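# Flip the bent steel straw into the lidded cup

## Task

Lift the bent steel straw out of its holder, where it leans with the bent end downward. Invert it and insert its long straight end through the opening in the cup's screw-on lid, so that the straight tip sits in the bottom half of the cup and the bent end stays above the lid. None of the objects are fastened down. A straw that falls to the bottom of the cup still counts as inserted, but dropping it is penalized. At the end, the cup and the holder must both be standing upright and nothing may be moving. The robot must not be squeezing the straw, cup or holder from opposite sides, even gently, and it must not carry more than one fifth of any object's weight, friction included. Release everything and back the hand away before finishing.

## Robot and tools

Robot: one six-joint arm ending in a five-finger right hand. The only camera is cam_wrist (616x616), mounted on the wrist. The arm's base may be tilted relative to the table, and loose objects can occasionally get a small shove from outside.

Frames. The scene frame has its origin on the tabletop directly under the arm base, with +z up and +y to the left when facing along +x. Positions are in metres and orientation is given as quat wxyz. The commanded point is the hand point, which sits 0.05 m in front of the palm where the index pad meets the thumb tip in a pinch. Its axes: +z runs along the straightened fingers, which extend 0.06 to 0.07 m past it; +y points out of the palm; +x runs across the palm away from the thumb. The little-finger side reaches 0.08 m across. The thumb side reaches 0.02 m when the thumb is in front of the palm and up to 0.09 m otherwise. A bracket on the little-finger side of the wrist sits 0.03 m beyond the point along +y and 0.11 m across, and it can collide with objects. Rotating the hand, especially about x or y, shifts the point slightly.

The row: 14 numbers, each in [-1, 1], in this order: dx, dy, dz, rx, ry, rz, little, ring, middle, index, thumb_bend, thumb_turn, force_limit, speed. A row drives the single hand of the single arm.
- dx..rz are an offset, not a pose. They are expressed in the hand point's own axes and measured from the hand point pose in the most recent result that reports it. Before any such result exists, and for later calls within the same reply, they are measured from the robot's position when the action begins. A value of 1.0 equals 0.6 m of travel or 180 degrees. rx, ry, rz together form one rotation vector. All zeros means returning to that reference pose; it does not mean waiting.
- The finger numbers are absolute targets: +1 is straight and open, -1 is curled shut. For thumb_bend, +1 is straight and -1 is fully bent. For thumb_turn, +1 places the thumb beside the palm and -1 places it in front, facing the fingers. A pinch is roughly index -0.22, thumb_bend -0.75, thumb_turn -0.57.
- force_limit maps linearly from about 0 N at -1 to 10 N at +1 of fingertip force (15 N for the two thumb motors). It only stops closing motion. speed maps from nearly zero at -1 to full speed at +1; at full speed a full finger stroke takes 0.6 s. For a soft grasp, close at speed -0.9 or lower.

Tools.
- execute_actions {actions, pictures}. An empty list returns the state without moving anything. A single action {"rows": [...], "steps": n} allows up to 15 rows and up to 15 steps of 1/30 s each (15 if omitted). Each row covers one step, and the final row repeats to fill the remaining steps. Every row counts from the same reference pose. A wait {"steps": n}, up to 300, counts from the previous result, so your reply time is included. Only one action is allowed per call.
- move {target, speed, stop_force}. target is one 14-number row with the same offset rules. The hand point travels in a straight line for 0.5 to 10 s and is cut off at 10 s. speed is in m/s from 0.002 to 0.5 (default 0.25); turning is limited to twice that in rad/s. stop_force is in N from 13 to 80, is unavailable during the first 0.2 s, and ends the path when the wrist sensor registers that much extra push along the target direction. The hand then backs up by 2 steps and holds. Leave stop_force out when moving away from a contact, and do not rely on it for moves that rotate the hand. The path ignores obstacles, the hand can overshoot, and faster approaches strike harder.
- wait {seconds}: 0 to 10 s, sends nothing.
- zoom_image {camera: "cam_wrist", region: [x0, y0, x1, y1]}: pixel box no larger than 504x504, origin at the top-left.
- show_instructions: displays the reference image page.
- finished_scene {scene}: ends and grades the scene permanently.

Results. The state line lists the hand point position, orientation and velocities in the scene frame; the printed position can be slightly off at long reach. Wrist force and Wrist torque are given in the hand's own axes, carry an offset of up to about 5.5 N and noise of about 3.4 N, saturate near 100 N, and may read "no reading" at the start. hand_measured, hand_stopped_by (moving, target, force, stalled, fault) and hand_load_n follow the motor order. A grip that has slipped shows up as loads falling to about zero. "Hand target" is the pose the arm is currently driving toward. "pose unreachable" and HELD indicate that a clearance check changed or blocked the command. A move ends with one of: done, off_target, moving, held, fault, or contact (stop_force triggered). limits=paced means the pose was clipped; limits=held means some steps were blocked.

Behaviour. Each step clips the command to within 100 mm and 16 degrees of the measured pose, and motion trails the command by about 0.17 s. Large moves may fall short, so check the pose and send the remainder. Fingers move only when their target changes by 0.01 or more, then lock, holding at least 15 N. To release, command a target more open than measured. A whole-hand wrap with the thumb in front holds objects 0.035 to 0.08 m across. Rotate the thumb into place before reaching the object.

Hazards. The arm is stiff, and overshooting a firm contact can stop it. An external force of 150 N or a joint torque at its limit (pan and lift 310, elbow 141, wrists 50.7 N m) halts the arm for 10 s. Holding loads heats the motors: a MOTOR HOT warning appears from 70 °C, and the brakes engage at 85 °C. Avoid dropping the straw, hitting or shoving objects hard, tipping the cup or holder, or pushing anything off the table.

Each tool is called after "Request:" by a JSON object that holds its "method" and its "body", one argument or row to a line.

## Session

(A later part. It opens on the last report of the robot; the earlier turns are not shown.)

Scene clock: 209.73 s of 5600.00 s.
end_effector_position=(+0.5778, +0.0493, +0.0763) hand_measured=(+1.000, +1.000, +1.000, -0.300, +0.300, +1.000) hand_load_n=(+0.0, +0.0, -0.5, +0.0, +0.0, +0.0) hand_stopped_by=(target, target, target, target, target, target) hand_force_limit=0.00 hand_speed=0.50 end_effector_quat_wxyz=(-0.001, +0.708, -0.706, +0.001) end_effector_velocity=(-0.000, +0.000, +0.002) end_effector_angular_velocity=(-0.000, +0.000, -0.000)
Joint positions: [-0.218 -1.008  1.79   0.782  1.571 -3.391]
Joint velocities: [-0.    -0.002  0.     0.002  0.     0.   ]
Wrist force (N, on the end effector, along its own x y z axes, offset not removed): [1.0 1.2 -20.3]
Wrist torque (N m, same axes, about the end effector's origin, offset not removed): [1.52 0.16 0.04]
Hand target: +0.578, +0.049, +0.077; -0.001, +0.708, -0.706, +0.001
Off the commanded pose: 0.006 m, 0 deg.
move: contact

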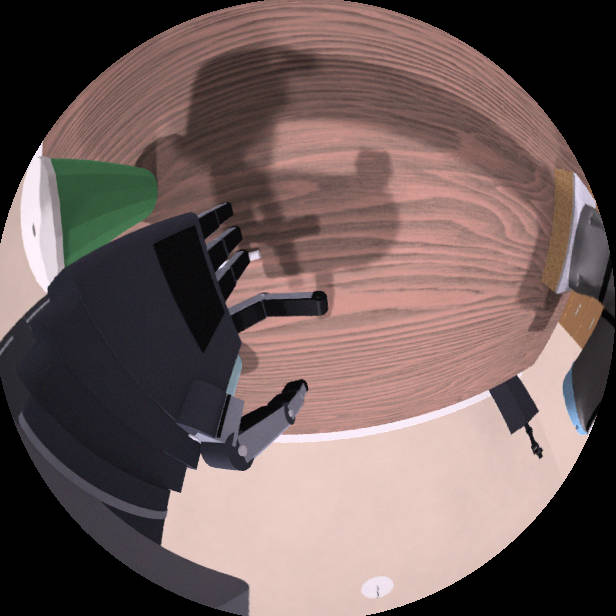

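Request:
{"method": "move", "body": {
  "target": [0,0.1,0,0,0,0,1,1,1,-0.3,0.3,1,0,0.5],
  "speed": 0.03
}}

Scene clock: 216.27 s of 5600.00 s.
end_effector_position=(+0.5180, +0.0492, +0.0762) hand_measured=(+1.000, +1.000, +1.000, -0.300, +0.300, +1.000) hand_load_n=(+0.0, +0.0, +0.5, +0.0, +0.0, +0.0) hand_stopped_by=(target, target, target, target, target, target) hand_force_limit=0.00 hand_speed=0.50 end_effector_quat_wxyz=(-0.001, +0.708, -0.706, +0.001) end_effector_velocity=(-0.001, -0.000, +0.000) end_effector_angular_velocity=(-0.000, -0.001, -0.000)
Joint positions: [-0.245 -1.081  1.921  0.725  1.571 -3.418]
Joint velocities: [-0.001 -0.002  0.003 -0.002 -0.    -0.001]
Wrist force (N, on the end effector, along its own x y z axes, offset not removed): [-2.1 -3.1 -23.4]
Wrist torque (N m, same axes, about the end effector's origin, offset not removed): [1.87 0.53 -0.28]
Hand target: +0.518, +0.049, +0.076; -0.001, +0.708, -0.706, +0.001
Off the commanded pose: 0.000 m, 0 deg.
After step 90, 1.20 s passed at rest.
move: done

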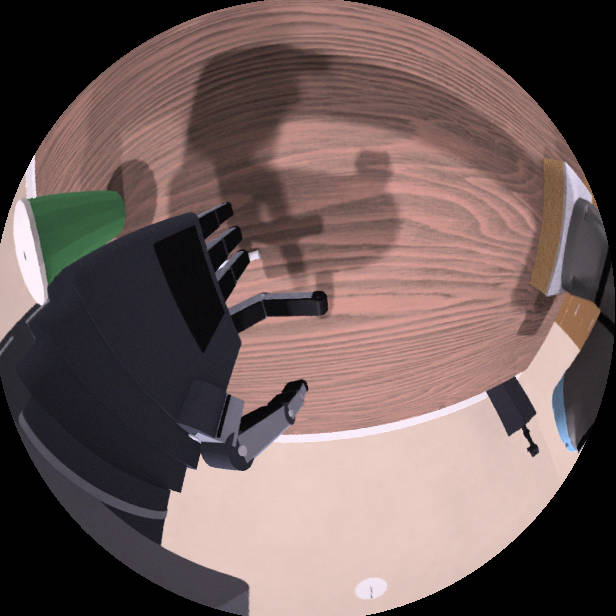

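Request:
{"method": "move", "body": {
  "target": [0,0.19,-0.0004,0,0,0,1,1,1,-0.3,0.3,1,0,0.5],
  "speed": 0.05
}}

Request:
{"method": "move", "body": {
  "target": [-0.12,-0.07,0,0,0,0.25,1,1,1,-0.3,0.3,1,0,0.5],
  "speed": 0.1
}}

Scene clock: 231.93 s of 5600.00 s.
end_effector_position=(+0.4042, +0.0490, +0.0762) hand_measured=(+1.000, +1.000, +1.000, -0.300, +0.300, +1.000) hand_load_n=(+0.0, +0.0, +0.5, +0.0, +0.0, +0.0) hand_stopped_by=(target, target, target, target, target, target) hand_force_limit=0.00 hand_speed=0.50 end_effector_quat_wxyz=(-0.001, +0.708, -0.706, +0.001) end_effector_velocity=(-0.002, -0.000, +0.001) end_effector_angular_velocity=(-0.001, -0.002, +0.000)
Joint positions: [-0.316 -1.22   2.157  0.627  1.57  -3.489]
Joint velocities: [-0.002 -0.005  0.004 -0.002  0.    -0.002]
Wrist force (N, on the end effector, along its own x y z axes, offset not removed): [0.6 -3.5 -22.3]
Wrist torque (N m, same axes, about the end effector's origin, offset not removed): [1.72 0.17 -0.14]
Hand target: +0.404, +0.049, +0.076; -0.001, +0.708, -0.706, +0.001
Off the commanded pose: 0.000 m, 0 deg.
After step 90, 10.03 s passed at rest.
move: done

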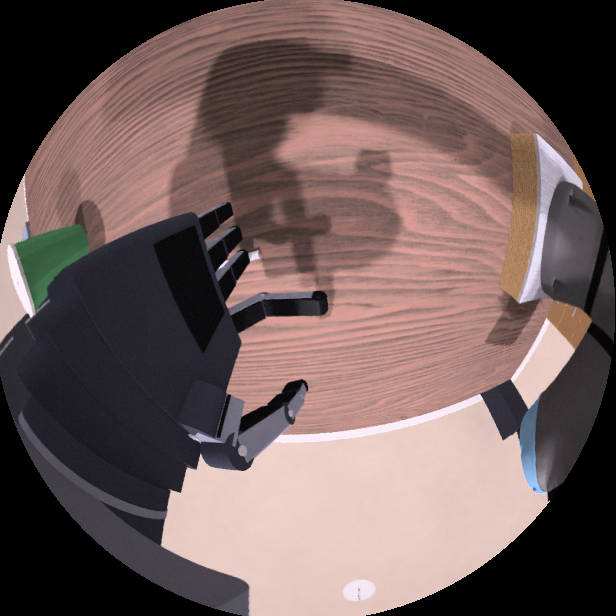

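Scene clock: 236.23 s of 5600.00 s.
end_effector_position=(+0.4460, +0.1210, +0.0762) hand_measured=(+1.000, +1.000, +1.000, -0.300, +0.300, +1.000) hand_load_n=(+0.0, +0.0, +0.0, +0.0, +0.0, +0.0) hand_stopped_by=(target, target, target, target, target, target) hand_force_limit=0.00 hand_speed=0.50 end_effector_quat_wxyz=(+0.001, -0.384, +0.923, -0.001) end_effector_velocity=(+0.001, +0.001, +0.000) end_effector_angular_velocity=(-0.001, -0.000, -0.010)
Joint positions: [-0.229 -1.213  2.146  0.632  1.571 -2.618]
Joint velocities: [ 0.002 -0.    -0.    -0.     0.     0.012]
Wrist force (N, on the end effector, along its own x y z axes, offset not removed): [-1.3 -0.7 0.2]
Wrist torque (N m, same axes, about the end effector's origin, offset not removed): [0.09 0.08 -0.28]
Hand target: +0.446, +0.121, +0.076; +0.001, -0.384, +0.923, -0.001
Off the commanded pose: 0.000 m, 0 deg.
move: done

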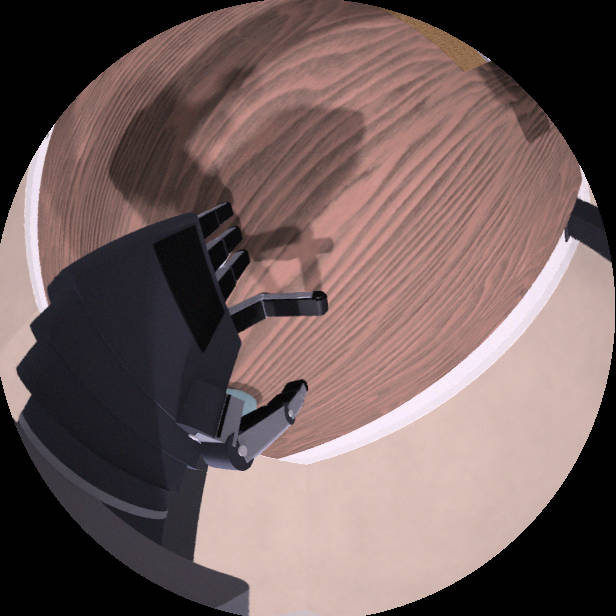

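Request:
{"method": "move", "body": {
  "target": [0,0,-0.03,0,0,0,1,1,1,-0.3,0.3,1,0,0.5],
  "speed": 0.08
}}

Request:
{"method": "move", "body": {
  "target": [0.044,-0.147,0,0,0,0.25,1,1,1,-0.95,0.3,1,0,0.5]
}}

Scene clock: 244.47 s of 5600.00 s.
end_effector_position=(+0.4460, +0.1211, +0.0941) hand_measured=(+1.000, +1.000, +1.000, -0.300, +0.300, +1.000) hand_load_n=(+0.0, +0.0, +0.0, +0.0, +0.0, +0.0) hand_stopped_by=(target, target, target, target, target, target) hand_force_limit=0.00 hand_speed=0.50 end_effector_quat_wxyz=(+0.001, -0.384, +0.923, -0.001) end_effector_velocity=(+0.000, -0.000, +0.002) end_effector_angular_velocity=(-0.000, -0.001, -0.001)
Joint positions: [-0.229 -1.24   2.138  0.667  1.571 -2.618]
Joint velocities: [-0.001 -0.004 -0.001  0.004  0.    -0.   ]
Wrist force (N, on the end effector, along its own x y z axes, offset not removed): [-3.3 -1.3 0.2]
Wrist torque (N m, same axes, about the end effector's origin, offset not removed): [-0.03 0.37 -0.41]
Hand target: +0.446, +0.121, +0.094; +0.001, -0.384, +0.923, -0.001
Off the commanded pose: 0.000 m, 0 deg.
After step 90, 4.43 s passed at rest.
move: done

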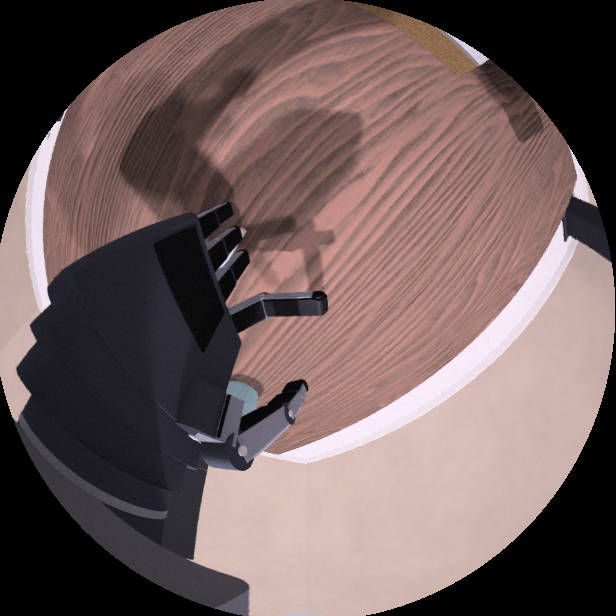

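Scene clock: 246.53 s of 5600.00 s.
end_effector_position=(+0.4897, +0.0402, +0.0942) hand_measured=(+1.000, +1.000, +1.000, -0.950, +0.300, +1.000) hand_load_n=(+0.0, +0.0, +0.0, +0.0, +0.0, +0.0) hand_stopped_by=(target, target, target, target, target, target) hand_force_limit=0.00 hand_speed=0.50 end_effector_quat_wxyz=(+0.001, -0.002, +1.000, -0.000) end_effector_velocity=(+0.000, -0.001, -0.001) end_effector_angular_velocity=(-0.000, +0.002, -0.010)
Joint positions: [-0.404 -1.254  2.16   0.659  1.569 -2.008]
Joint velocities: [-0.001  0.001  0.    -0.     0.001  0.009]
Wrist force (N, on the end effector, along its own x y z axes, offset not removed): [-1.9 -0.8 0.2]
Wrist torque (N m, same axes, about the end effector's origin, offset not removed): [-0.03 0.16 -0.26]
Hand target: +0.490, +0.040, +0.094; +0.001, -0.002, +1.000, -0.000
Off the commanded pose: 0.000 m, 0 deg.
move: done

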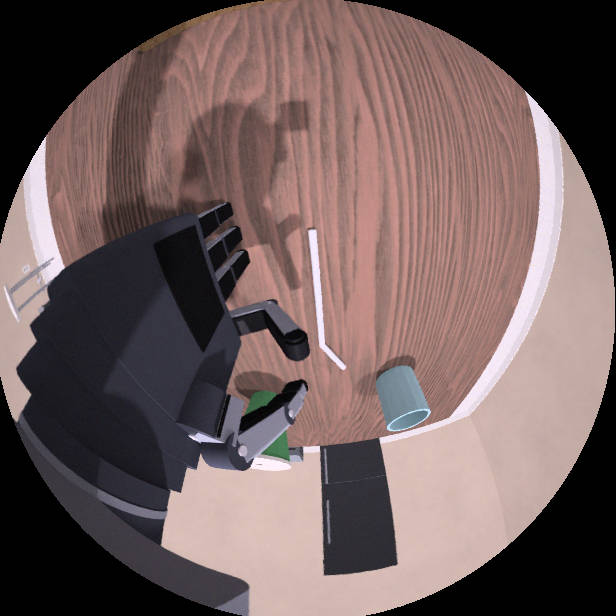

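Request:
{"method": "move", "body": {
  "target": [0.01,0.05,0.04,0,0,0,0.3,0.3,1,-0.95,0.3,1,0,0.5],
  "speed": 0.05
}}

Request:
{"method": "move", "body": {
  "target": [-0.18,0.27,0,0,0,0,0.3,0.3,1,-0.95,0.3,1,0,0.5],
  "speed": 0.06
}}

Request:
{"method": "move", "body": {
  "target": [0,-0.25,-0.2,0,0,0,1,1,1,1,0.3,1,0,0],
  "speed": 0.15
}}

Scene clock: 257.90 s of 5600.00 s.
end_effector_position=(+0.4838, +0.0701, +0.0703) hand_measured=(+0.300, +0.300, +1.000, -0.950, +0.300, +1.000) hand_load_n=(+0.0, +0.0, +0.0, +0.0, +0.0, +0.0) hand_stopped_by=(target, target, target, target, target, target) hand_force_limit=0.00 hand_speed=0.50 end_effector_quat_wxyz=(+0.001, -0.002, +1.000, -0.000) end_effector_velocity=(-0.000, +0.001, -0.001) end_effector_angular_velocity=(+0.000, +0.000, -0.000)
Joint positions: [-0.344 -1.224  2.183  0.606  1.57  -1.948]
Joint velocities: [ 0.003  0.002  0.001 -0.003 -0.     0.003]
Wrist force (N, on the end effector, along its own x y z axes, offset not removed): [-1.7 0.7 0.0]
Wrist torque (N m, same axes, about the end effector's origin, offset not removed): [0.31 0.28 -0.16]
Hand target: +0.484, +0.070, +0.070; +0.001, -0.002, +1.000, -0.000
Off the commanded pose: 0.000 m, 0 deg.
After step 90, 7.23 s passed at rest.
move: done

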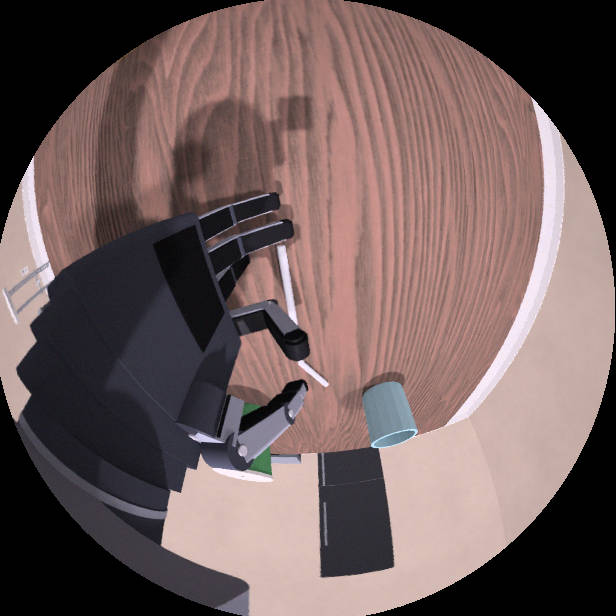

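Scene clock: 261.57 s of 5600.00 s.
end_effector_position=(+0.5912, +0.2325, +0.0705) hand_measured=(+0.300, +0.300, +1.000, -0.950, +0.300, +1.000) hand_load_n=(+0.0, +0.0, +0.0, +0.0, +0.0, +0.0) hand_stopped_by=(target, target, target, target, target, target) hand_force_limit=0.00 hand_speed=0.50 end_effector_quat_wxyz=(+0.001, -0.002, +1.000, -0.000) end_effector_velocity=(+0.001, +0.001, +0.001) end_effector_angular_velocity=(-0.000, -0.000, -0.000)
Joint positions: [ 0.026 -1.063  1.906  0.722  1.572 -1.578]
Joint velocities: [ 0.002  0.    -0.002  0.001  0.     0.002]
Wrist force (N, on the end effector, along its own x y z axes, offset not removed): [-2.4 0.5 2.0]
Wrist torque (N m, same axes, about the end effector's origin, offset not removed): [0.15 0.23 -0.28]
Hand target: +0.591, +0.233, +0.070; +0.001, -0.002, +1.000, -0.000
Off the commanded pose: 0.000 m, 0 deg.
move: done

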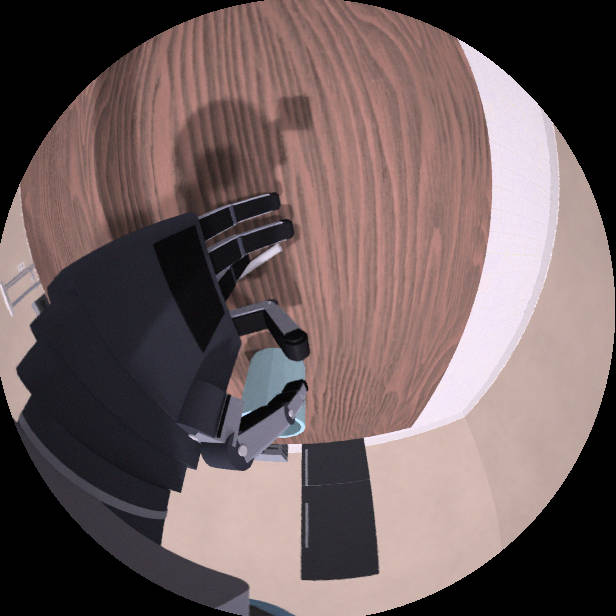

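Scene clock: 263.37 s of 5600.00 s.
end_effector_position=(+0.5913, +0.0824, +0.1905) hand_measured=(+1.000, +1.000, +1.000, +1.000, +0.300, +1.000) hand_load_n=(+0.0, +0.0, +0.0, +0.0, +0.0, +0.0) hand_stopped_by=(target, target, target, target, target, target) hand_force_limit=0.00 hand_speed=0.00 end_effector_quat_wxyz=(+0.001, -0.002, +1.000, -0.000) end_effector_velocity=(+0.000, -0.001, +0.002) end_effector_angular_velocity=(-0.000, -0.002, +0.000)
Joint positions: [-0.247 -1.239  1.899  0.905  1.57  -1.851]
Joint velocities: [-0.002 -0.002 -0.001  0.002 -0.    -0.003]
Wrist force (N, on the end effector, along its own x y z axes, offset not removed): [-2.6 -1.0 -0.3]
Wrist torque (N m, same axes, about the end effector's origin, offset not removed): [0.01 0.26 -0.25]
Hand target: +0.591, +0.082, +0.191; +0.001, -0.002, +1.000, -0.000
Off the commanded pose: 0.000 m, 0 deg.
move: done

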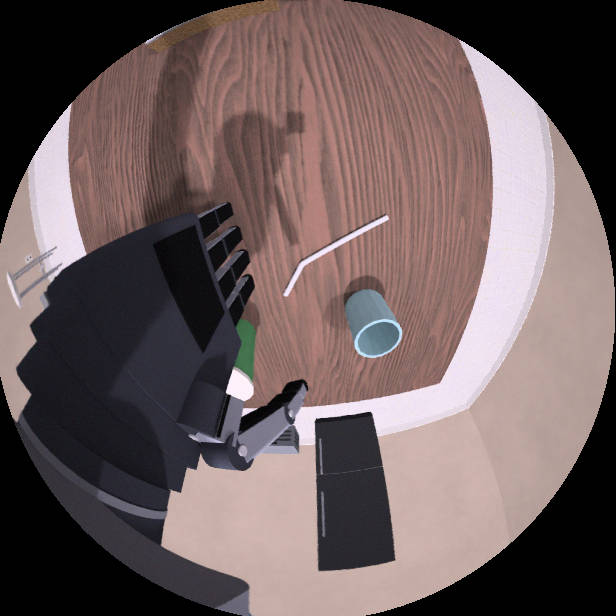

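Request:
{"method": "move", "body": {
  "target": [-0.023,0.038,0.22,0.26,-0.26,-0.45,1,1,1,0.15,-0.75,-0.57,0,0],
  "speed": 0.3
}}

Request:
{"method": "move", "body": {
  "target": [0,0.052,0.03,0,0,0,1,1,1,0.15,-0.75,-0.57,0,0],
  "speed": 0.04
}}

Request:
{"method": "zoom_image", "body": {
  "camera": "cam_wrist",
  "region": [220,200,420,400]
}}

Scene clock: 284.93 s of 5600.00 s.
end_effector_position=(+0.6056, +0.1052, +0.0586) hand_measured=(+1.000, +1.000, +1.000, +0.150, -0.750, -0.570) hand_load_n=(+0.0, +0.0, +0.0, +0.0, +0.0, +0.0) hand_stopped_by=(target, target, target, target, target, target) hand_force_limit=0.00 hand_speed=0.00 end_effector_quat_wxyz=(-0.355, +0.613, -0.610, +0.355) end_effector_velocity=(+0.000, +0.000, -0.000) end_effector_angular_velocity=(-0.003, -0.007, +0.010)
Joint positions: [-0.228 -1.365  2.37  -0.474  1.346 -3.274]
Joint velocities: [-0.004  0.001  0.004 -0.01  -0.012 -0.009]
Wrist force (N, on the end effector, along its own x y z axes, offset not removed): [-3.7 -0.1 -0.7]
Wrist torque (N m, same axes, about the end effector's origin, offset not removed): [0.22 0.48 -0.36]
Hand target: +0.606, +0.105, +0.059; -0.355, +0.613, -0.610, +0.355
Off the commanded pose: 0.000 m, 0 deg.
After step 90, 15.03 s passed at rest.
move: done

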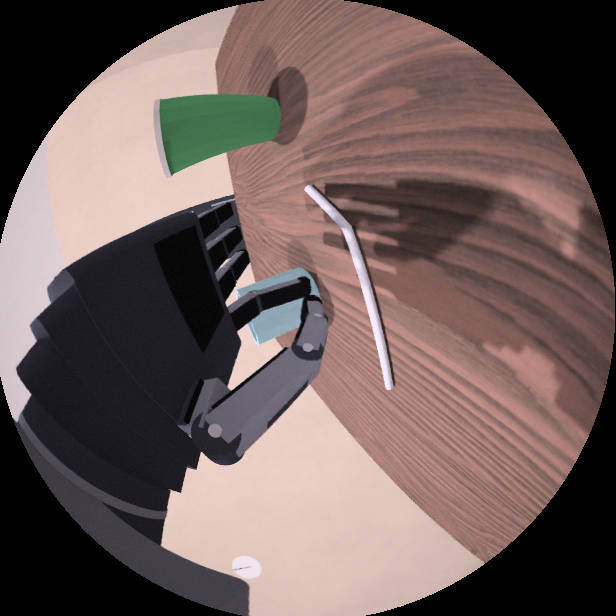

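Scene clock: 286.20 s of 5600.00 s.
end_effector_position=(+0.6057, +0.1052, +0.0227) hand_measured=(+1.000, +1.000, +1.000, +0.150, -0.750, -0.570) hand_load_n=(+0.0, +0.0, +0.0, +0.0, +0.0, +0.0) hand_stopped_by=(target, target, target, target, target, target) hand_force_limit=0.00 hand_speed=0.00 end_effector_quat_wxyz=(-0.355, +0.613, -0.610, +0.355) end_effector_velocity=(+0.000, -0.000, -0.001) end_effector_angular_velocity=(-0.000, -0.001, +0.000)
Joint positions: [-0.228 -1.291  2.384 -0.562  1.346 -3.274]
Joint velocities: [ 0.     0.003  0.    -0.004  0.     0.   ]
Wrist force (N, on the end effector, along its own x y z axes, offset not removed): [-0.3 -0.7 0.3]
Wrist torque (N m, same axes, about the end effector's origin, offset not removed): [0.02 -0.07 -0.24]
Hand target: +0.606, +0.105, +0.023; -0.355, +0.613, -0.610, +0.355
Off the commanded pose: 0.000 m, 0 deg.
move: done

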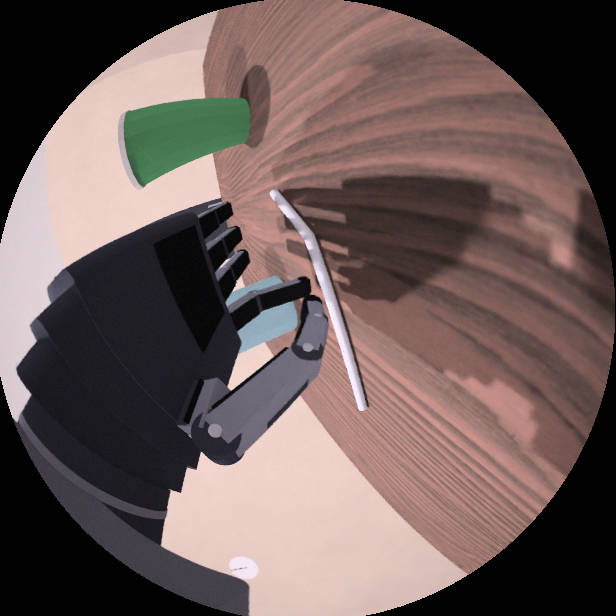

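Region (220, 200, 420, 400) of cam_wrist's 616x616 image, scaled by 2.520, with more detail than that image has.

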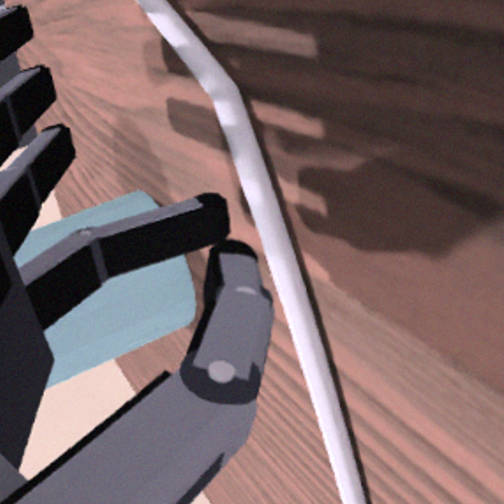

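Request:
{"method": "move", "body": {
  "target": [0.025,0,0,0.044,0,0,1,1,1,0.15,-0.75,-0.57,0,0],
  "speed": 0.06
}}

Request:
{"method": "move", "body": {
  "target": [0,0.0245,0.01,0,0,0,1,1,1,0.15,-0.75,-0.57,0,0],
  "speed": 0.006,
  "stop_force": 13
}}

Request:
{"method": "zoom_image", "body": {
  "camera": "cam_wrist",
  "region": [220,200,420,400]
}}

Scene clock: 296.97 s of 5600.00 s.
end_effector_position=(+0.6057, +0.0902, +0.0227) hand_measured=(+1.000, +1.000, +1.000, +0.150, -0.750, -0.570) hand_load_n=(+0.0, +0.0, +0.0, +0.0, +0.0, +0.0) hand_stopped_by=(target, target, target, target, target, target) hand_force_limit=0.00 hand_speed=0.00 end_effector_quat_wxyz=(-0.396, +0.587, -0.585, +0.396) end_effector_velocity=(+0.000, -0.001, -0.000) end_effector_angular_velocity=(+0.000, -0.010, -0.000)
Joint positions: [-0.287 -1.285  2.467 -0.785  1.276 -3.265]
Joint velocities: [-0.005  0.002  0.006 -0.017 -0.006  0.001]
Wrist force (N, on the end effector, along its own x y z axes, offset not removed): [-1.2 2.0 -1.0]
Wrist torque (N m, same axes, about the end effector's origin, offset not removed): [0.55 0.14 -0.12]
Hand target: +0.606, +0.090, +0.023; -0.396, +0.587, -0.585, +0.396
Off the commanded pose: 0.000 m, 0 deg.
After step 90, 6.30 s passed at rest.
move: done

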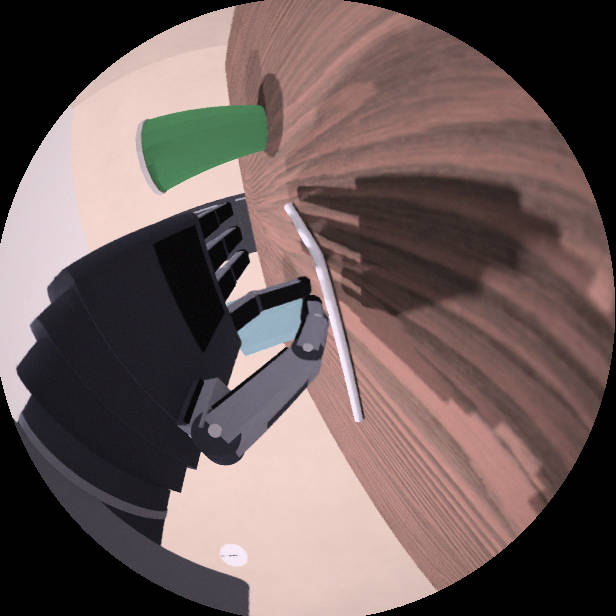

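Scene clock: 299.33 s of 5600.00 s.
end_effector_position=(+0.6058, +0.0902, +0.0107) hand_measured=(+1.000, +1.000, +1.000, +0.150, -0.750, -0.570) hand_load_n=(+0.0, +0.0, +0.0, -0.5, +0.0, +0.0) hand_stopped_by=(target, target, target, target, target, target) hand_force_limit=0.00 hand_speed=0.00 end_effector_quat_wxyz=(-0.396, +0.587, -0.585, +0.396) end_effector_velocity=(-0.001, +0.000, +0.001) end_effector_angular_velocity=(+0.000, +0.002, -0.000)
Joint positions: [-0.287 -1.256  2.47  -0.817  1.276 -3.265]
Joint velocities: [-0.    -0.004  0.001  0.005  0.    -0.   ]
Wrist force (N, on the end effector, along its own x y z axes, offset not removed): [-2.2 -19.5 -13.5]
Wrist torque (N m, same axes, about the end effector's origin, offset not removed): [0.91 0.13 -0.25]
Hand target: +0.606, +0.090, +0.011; -0.396, +0.587, -0.585, +0.396
Off the commanded pose: 0.004 m, 0 deg.
move: contact

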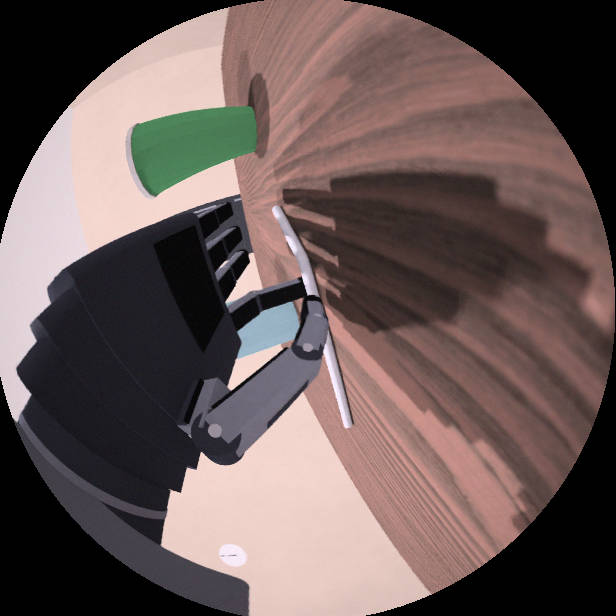

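Region (220, 200, 420, 400) of cam_wrist's 616x616 image, scaled by 2.520, with more detail than that image has.

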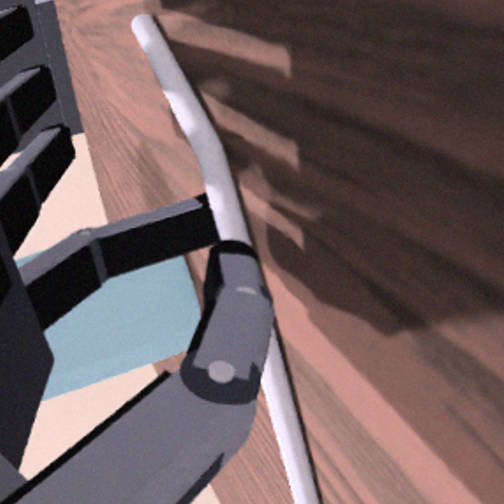

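Request:
{"method": "move", "body": {
  "target": [0,-0.0025,-0.001,0,0,0,1,1,1,-0.04,-0.75,-0.57,0,-0.9],
  "speed": 0.01
}}

Request:
{"method": "move", "body": {
  "target": [0,0.01,0.004,0,0,0,1,1,1,-0.04,-0.75,-0.57,0,-0.9],
  "speed": 0.003,
  "stop_force": 13
}}

Request:
{"method": "zoom_image", "body": {
  "camera": "cam_wrist",
  "region": [220,200,420,400]
}}

Scene clock: 318.40 s of 5600.00 s.
end_effector_position=(+0.6058, +0.0902, +0.0123) hand_measured=(+1.000, +1.000, +1.000, +0.136, -0.750, -0.570) hand_load_n=(+0.0, +0.0, +0.0, +0.0, +0.0, +0.0) hand_stopped_by=(target, target, target, force, target, target) hand_force_limit=0.00 hand_speed=-0.90 end_effector_quat_wxyz=(-0.396, +0.587, -0.585, +0.396) end_effector_velocity=(-0.000, -0.000, +0.000) end_effector_angular_velocity=(+0.000, +0.001, -0.001)
Joint positions: [-0.287 -1.26   2.47  -0.812  1.276 -3.265]
Joint velocities: [-0.001 -0.    -0.     0.001  0.     0.   ]
Wrist force (N, on the end effector, along its own x y z axes, offset not removed): [-0.9 -2.0 0.0]
Wrist torque (N m, same axes, about the end effector's origin, offset not removed): [-0.15 0.03 -0.25]
Hand target: +0.606, +0.090, +0.012; -0.396, +0.587, -0.585, +0.396
Off the commanded pose: 0.000 m, 0 deg.
After step 90, 15.37 s passed at rest.
move: done

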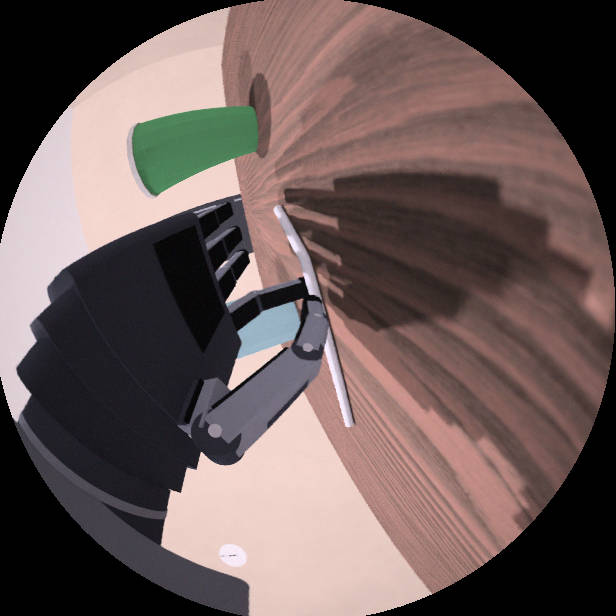

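Scene clock: 319.20 s of 5600.00 s.
end_effector_position=(+0.6059, +0.0902, +0.0110) hand_measured=(+1.000, +1.000, +1.000, +0.136, -0.750, -0.570) hand_load_n=(+0.0, +0.0, +0.0, +0.0, +0.0, +0.0) hand_stopped_by=(target, target, target, force, target, target) hand_force_limit=0.00 hand_speed=-0.90 end_effector_quat_wxyz=(-0.396, +0.587, -0.585, +0.396) end_effector_velocity=(-0.000, +0.000, +0.001) end_effector_angular_velocity=(+0.000, +0.001, +0.000)
Joint positions: [-0.287 -1.257  2.47  -0.816  1.276 -3.265]
Joint velocities: [ 0.    -0.003  0.     0.003  0.    -0.   ]
Wrist force (N, on the end effector, along its own x y z axes, offset not removed): [-1.3 -17.3 -12.2]
Wrist torque (N m, same axes, about the end effector's origin, offset not removed): [0.98 0.11 -0.23]
Hand target: +0.606, +0.090, +0.011; -0.396, +0.587, -0.585, +0.396
Off the commanded pose: 0.005 m, 0 deg.
move: contact

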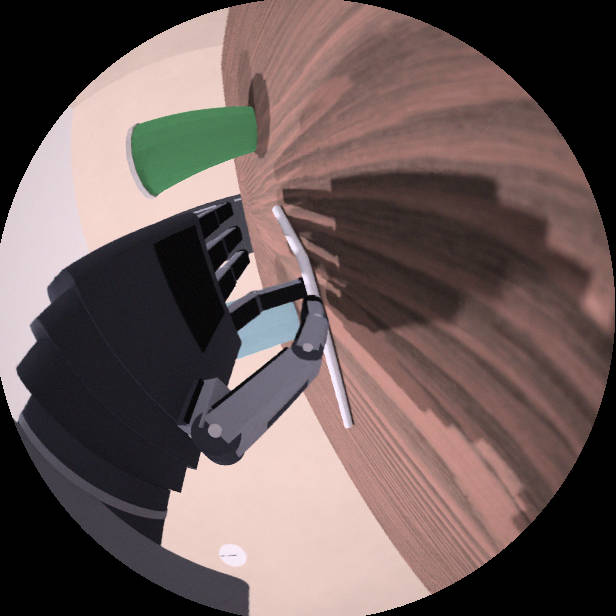

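Region (220, 200, 420, 400) of cam_wrist's 616x616 image, scaled by 2.520, with more detail than that image has.

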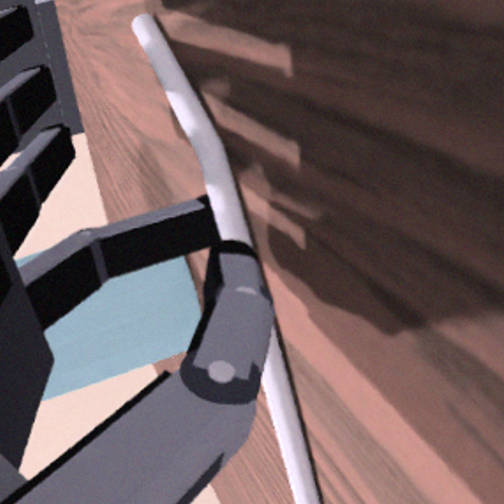

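Request:
{"method": "move", "body": {
  "target": [0,0,0,0.035,0,0,1,1,1,-0.04,-0.75,-0.57,0,-0.9],
  "speed": 0.04
}}

Request:
{"method": "move", "body": {
  "target": [0,0,0,0,0,0,1,1,1,-0.025,-0.75,-0.57,0,-0.9]
}}

Request:
{"method": "move", "body": {
  "target": [0,0.01,0.003,0,0,0,1,1,1,-0.025,-0.75,-0.57,0,-0.9],
  "speed": 0.003,
  "stop_force": 13
}}

Request:
{"method": "zoom_image", "body": {
  "camera": "cam_wrist",
  "region": [220,200,420,400]
}}

Scene clock: 327.70 s of 5600.00 s.
end_effector_position=(+0.6059, +0.0902, +0.0110) hand_measured=(+1.000, +1.000, +1.000, +0.136, -0.750, -0.570) hand_load_n=(+0.0, +0.0, +0.0, +0.0, +0.0, +0.0) hand_stopped_by=(target, target, target, force, target, target) hand_force_limit=0.00 hand_speed=-0.90 end_effector_quat_wxyz=(-0.427, +0.565, -0.562, +0.427) end_effector_velocity=(-0.001, -0.000, -0.000) end_effector_angular_velocity=(+0.001, -0.013, -0.001)
Joint positions: [-0.302 -1.227  2.527 -1.014  1.25  -3.236]
Joint velocities: [-0.003  0.005  0.008 -0.026 -0.003  0.004]
Wrist force (N, on the end effector, along its own x y z axes, offset not removed): [-0.5 -0.8 -1.6]
Wrist torque (N m, same axes, about the end effector's origin, offset not removed): [0.11 -0.03 -0.17]
Hand target: +0.606, +0.090, +0.011; -0.428, +0.565, -0.562, +0.427
Off the commanded pose: 0.000 m, 0 deg.
After step 90, 3.90 s passed at rest.
move: done

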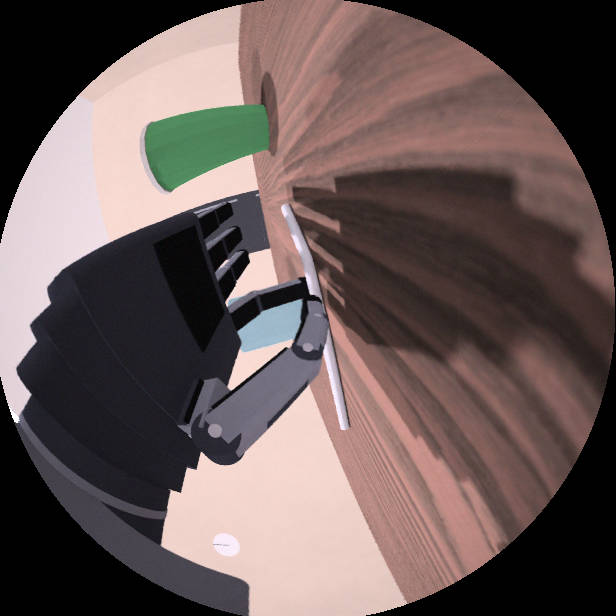

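Scene clock: 328.90 s of 5600.00 s.
end_effector_position=(+0.6059, +0.0902, +0.0110) hand_measured=(+1.000, +1.000, +1.000, -0.024, -0.750, -0.570) hand_load_n=(+0.0, +0.0, +0.0, +0.0, +0.0, +0.0) hand_stopped_by=(target, target, target, target, target, target) hand_force_limit=0.00 hand_speed=-0.90 end_effector_quat_wxyz=(-0.427, +0.565, -0.562, +0.427) end_effector_velocity=(-0.001, +0.000, -0.001) end_effector_angular_velocity=(+0.001, +0.002, -0.000)
Joint positions: [-0.302 -1.227  2.527 -1.014  1.25  -3.236]
Joint velocities: [ 0.     0.001  0.001 -0.     0.     0.   ]
Wrist force (N, on the end effector, along its own x y z axes, offset not removed): [-1.5 2.1 -1.0]
Wrist torque (N m, same axes, about the end effector's origin, offset not removed): [0.57 0.23 -0.15]
Hand target: +0.606, +0.090, +0.011; -0.427, +0.565, -0.562, +0.427
Off the commanded pose: 0.000 m, 0 deg.
move: done

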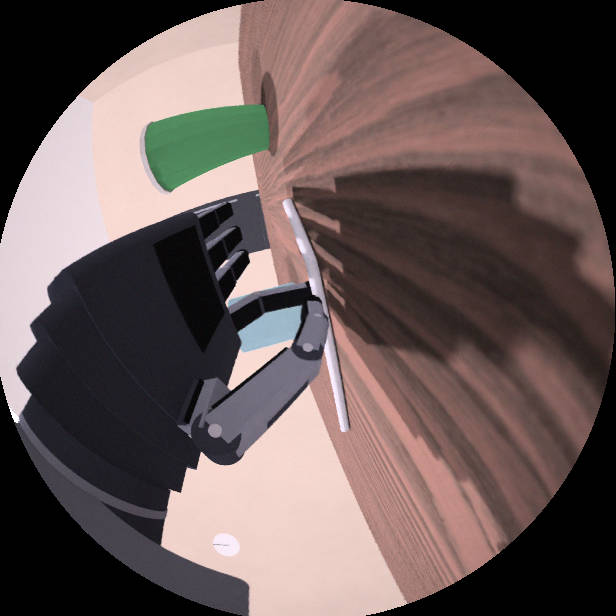

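Scene clock: 329.53 s of 5600.00 s.
end_effector_position=(+0.6059, +0.0902, +0.0102) hand_measured=(+1.000, +1.000, +1.000, -0.024, -0.750, -0.570) hand_load_n=(+0.0, +0.0, +0.0, -1.0, +0.0, +0.0) hand_stopped_by=(target, target, target, target, target, target) hand_force_limit=0.00 hand_speed=-0.90 end_effector_quat_wxyz=(-0.427, +0.565, -0.562, +0.427) end_effector_velocity=(-0.001, +0.000, -0.000) end_effector_angular_velocity=(+0.001, +0.003, -0.000)
Joint positions: [-0.302 -1.225  2.527 -1.016  1.25  -3.236]
Joint velocities: [-0.    -0.001  0.001  0.003  0.     0.   ]
Wrist force (N, on the end effector, along its own x y z axes, offset not removed): [-3.5 -19.4 -9.4]
Wrist torque (N m, same axes, about the end effector's origin, offset not removed): [0.40 0.39 -0.30]
Hand target: +0.606, +0.090, +0.010; -0.427, +0.565, -0.562, +0.427
Off the commanded pose: 0.005 m, 0 deg.
move: contact

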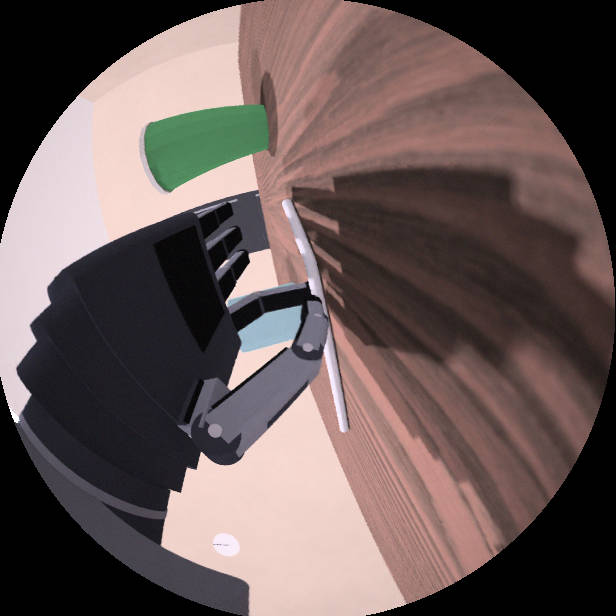

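Region (220, 200, 420, 400) of cam_wrist's 616x616 image, scaled by 2.520, with more detail than that image has.

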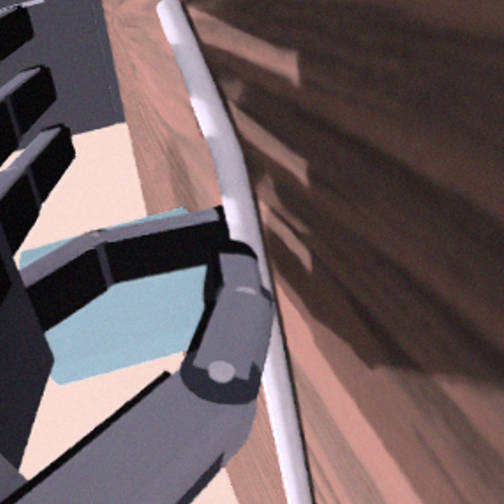

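Request:
{"method": "move", "body": {
  "target": [0,-0.0013,-0.0004,0,0,0,1,1,1,-0.025,-0.63,-0.57,0,-0.8],
  "speed": 0.01
}}

Request:
{"method": "move", "body": {
  "target": [0,0,0,0,0,0,1,1,1,-0.4,-0.63,-0.57,0,-0.92]
}}

Request:
{"method": "move", "body": {
  "target": [0,-0.03,-0.009,0,0,0,1,1,1,-0.4,-0.63,-0.57,0,-0.92],
  "speed": 0.02
}}

Request:
{"method": "zoom_image", "body": {
  "camera": "cam_wrist",
  "region": [220,200,420,400]
}}

Scene clock: 341.80 s of 5600.00 s.
end_effector_position=(+0.6059, +0.0902, +0.0110) hand_measured=(+1.000, +1.000, +1.000, -0.024, -0.630, -0.570) hand_load_n=(+0.0, +0.0, +0.0, +0.0, +0.0, +0.0) hand_stopped_by=(target, target, target, target, target, target) hand_force_limit=0.00 hand_speed=-0.80 end_effector_quat_wxyz=(-0.427, +0.565, -0.562, +0.427) end_effector_velocity=(-0.000, +0.000, +0.000) end_effector_angular_velocity=(-0.000, -0.001, +0.000)
Joint positions: [-0.302 -1.227  2.527 -1.014  1.25  -3.236]
Joint velocities: [ 0.    -0.001  0.     0.     0.    -0.   ]
Wrist force (N, on the end effector, along its own x y z axes, offset not removed): [0.3 0.9 -2.0]
Wrist torque (N m, same axes, about the end effector's origin, offset not removed): [0.34 -0.15 -0.08]
Hand target: +0.606, +0.090, +0.011; -0.427, +0.565, -0.562, +0.427
Off the commanded pose: 0.000 m, 0 deg.
After step 90, 8.43 s passed at rest.
move: done

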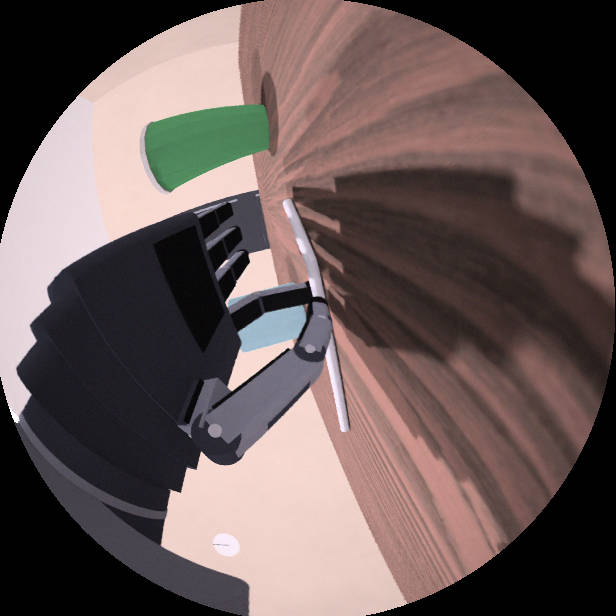

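Scene clock: 342.93 s of 5600.00 s.
end_effector_position=(+0.6059, +0.0902, +0.0110) hand_measured=(+1.000, +1.000, +1.000, -0.142, -0.630, -0.570) hand_load_n=(+0.0, +0.0, +0.0, +5.0, +0.5, +1.0) hand_stopped_by=(target, target, target, force, target, target) hand_force_limit=0.00 hand_speed=-0.92 end_effector_quat_wxyz=(-0.427, +0.565, -0.562, +0.427) end_effector_velocity=(-0.000, +0.000, +0.000) end_effector_angular_velocity=(-0.000, +0.000, -0.000)
Joint positions: [-0.302 -1.227  2.527 -1.014  1.25  -3.236]
Joint velocities: [-0.    -0.001  0.001 -0.     0.    -0.   ]
Wrist force (N, on the end effector, along its own x y z axes, offset not removed): [-2.0 -3.1 -1.8]
Wrist torque (N m, same axes, about the end effector's origin, offset not removed): [0.58 0.23 -0.20]
Hand target: +0.606, +0.090, +0.011; -0.427, +0.565, -0.562, +0.427
Off the commanded pose: 0.000 m, 0 deg.
move: done

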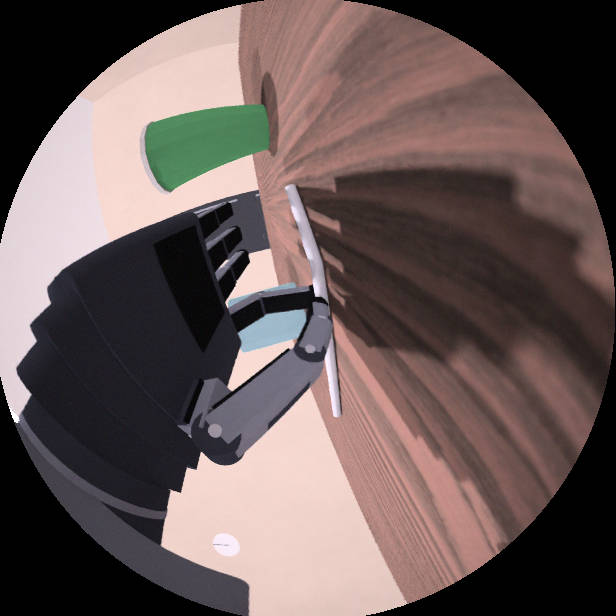

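Scene clock: 344.17 s of 5600.00 s.
end_effector_position=(+0.6056, +0.0902, +0.0297) hand_measured=(+1.000, +1.000, +1.000, -0.142, -0.630, -0.570) hand_load_n=(+0.0, +0.0, +0.0, +1.5, +0.5, +0.0) hand_stopped_by=(target, target, target, force, target, target) hand_force_limit=0.00 hand_speed=-0.92 end_effector_quat_wxyz=(-0.427, +0.565, -0.562, +0.427) end_effector_velocity=(+0.001, -0.000, +0.002) end_effector_angular_velocity=(+0.000, -0.000, -0.000)
Joint positions: [-0.302 -1.278  2.524 -0.961  1.25  -3.236]
Joint velocities: [-0.    -0.004 -0.002  0.005 -0.     0.   ]
Wrist force (N, on the end effector, along its own x y z axes, offset not removed): [-0.5 -1.3 -1.6]
Wrist torque (N m, same axes, about the end effector's origin, offset not removed): [0.05 0.10 -0.25]
Hand target: +0.606, +0.090, +0.030; -0.427, +0.565, -0.562, +0.427
Off the commanded pose: 0.000 m, 0 deg.
move: done

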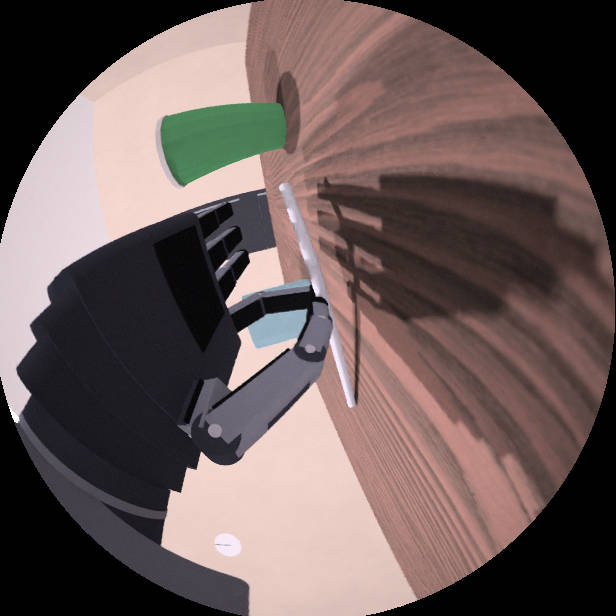

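Region (220, 200, 420, 400) of cam_wrist's 616x616 image, scaled by 2.520, with more detail than that image has.

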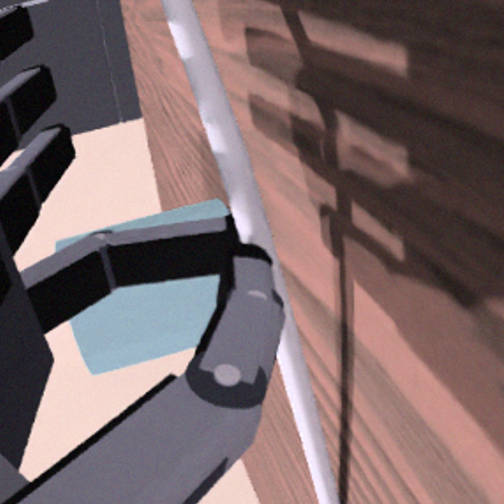

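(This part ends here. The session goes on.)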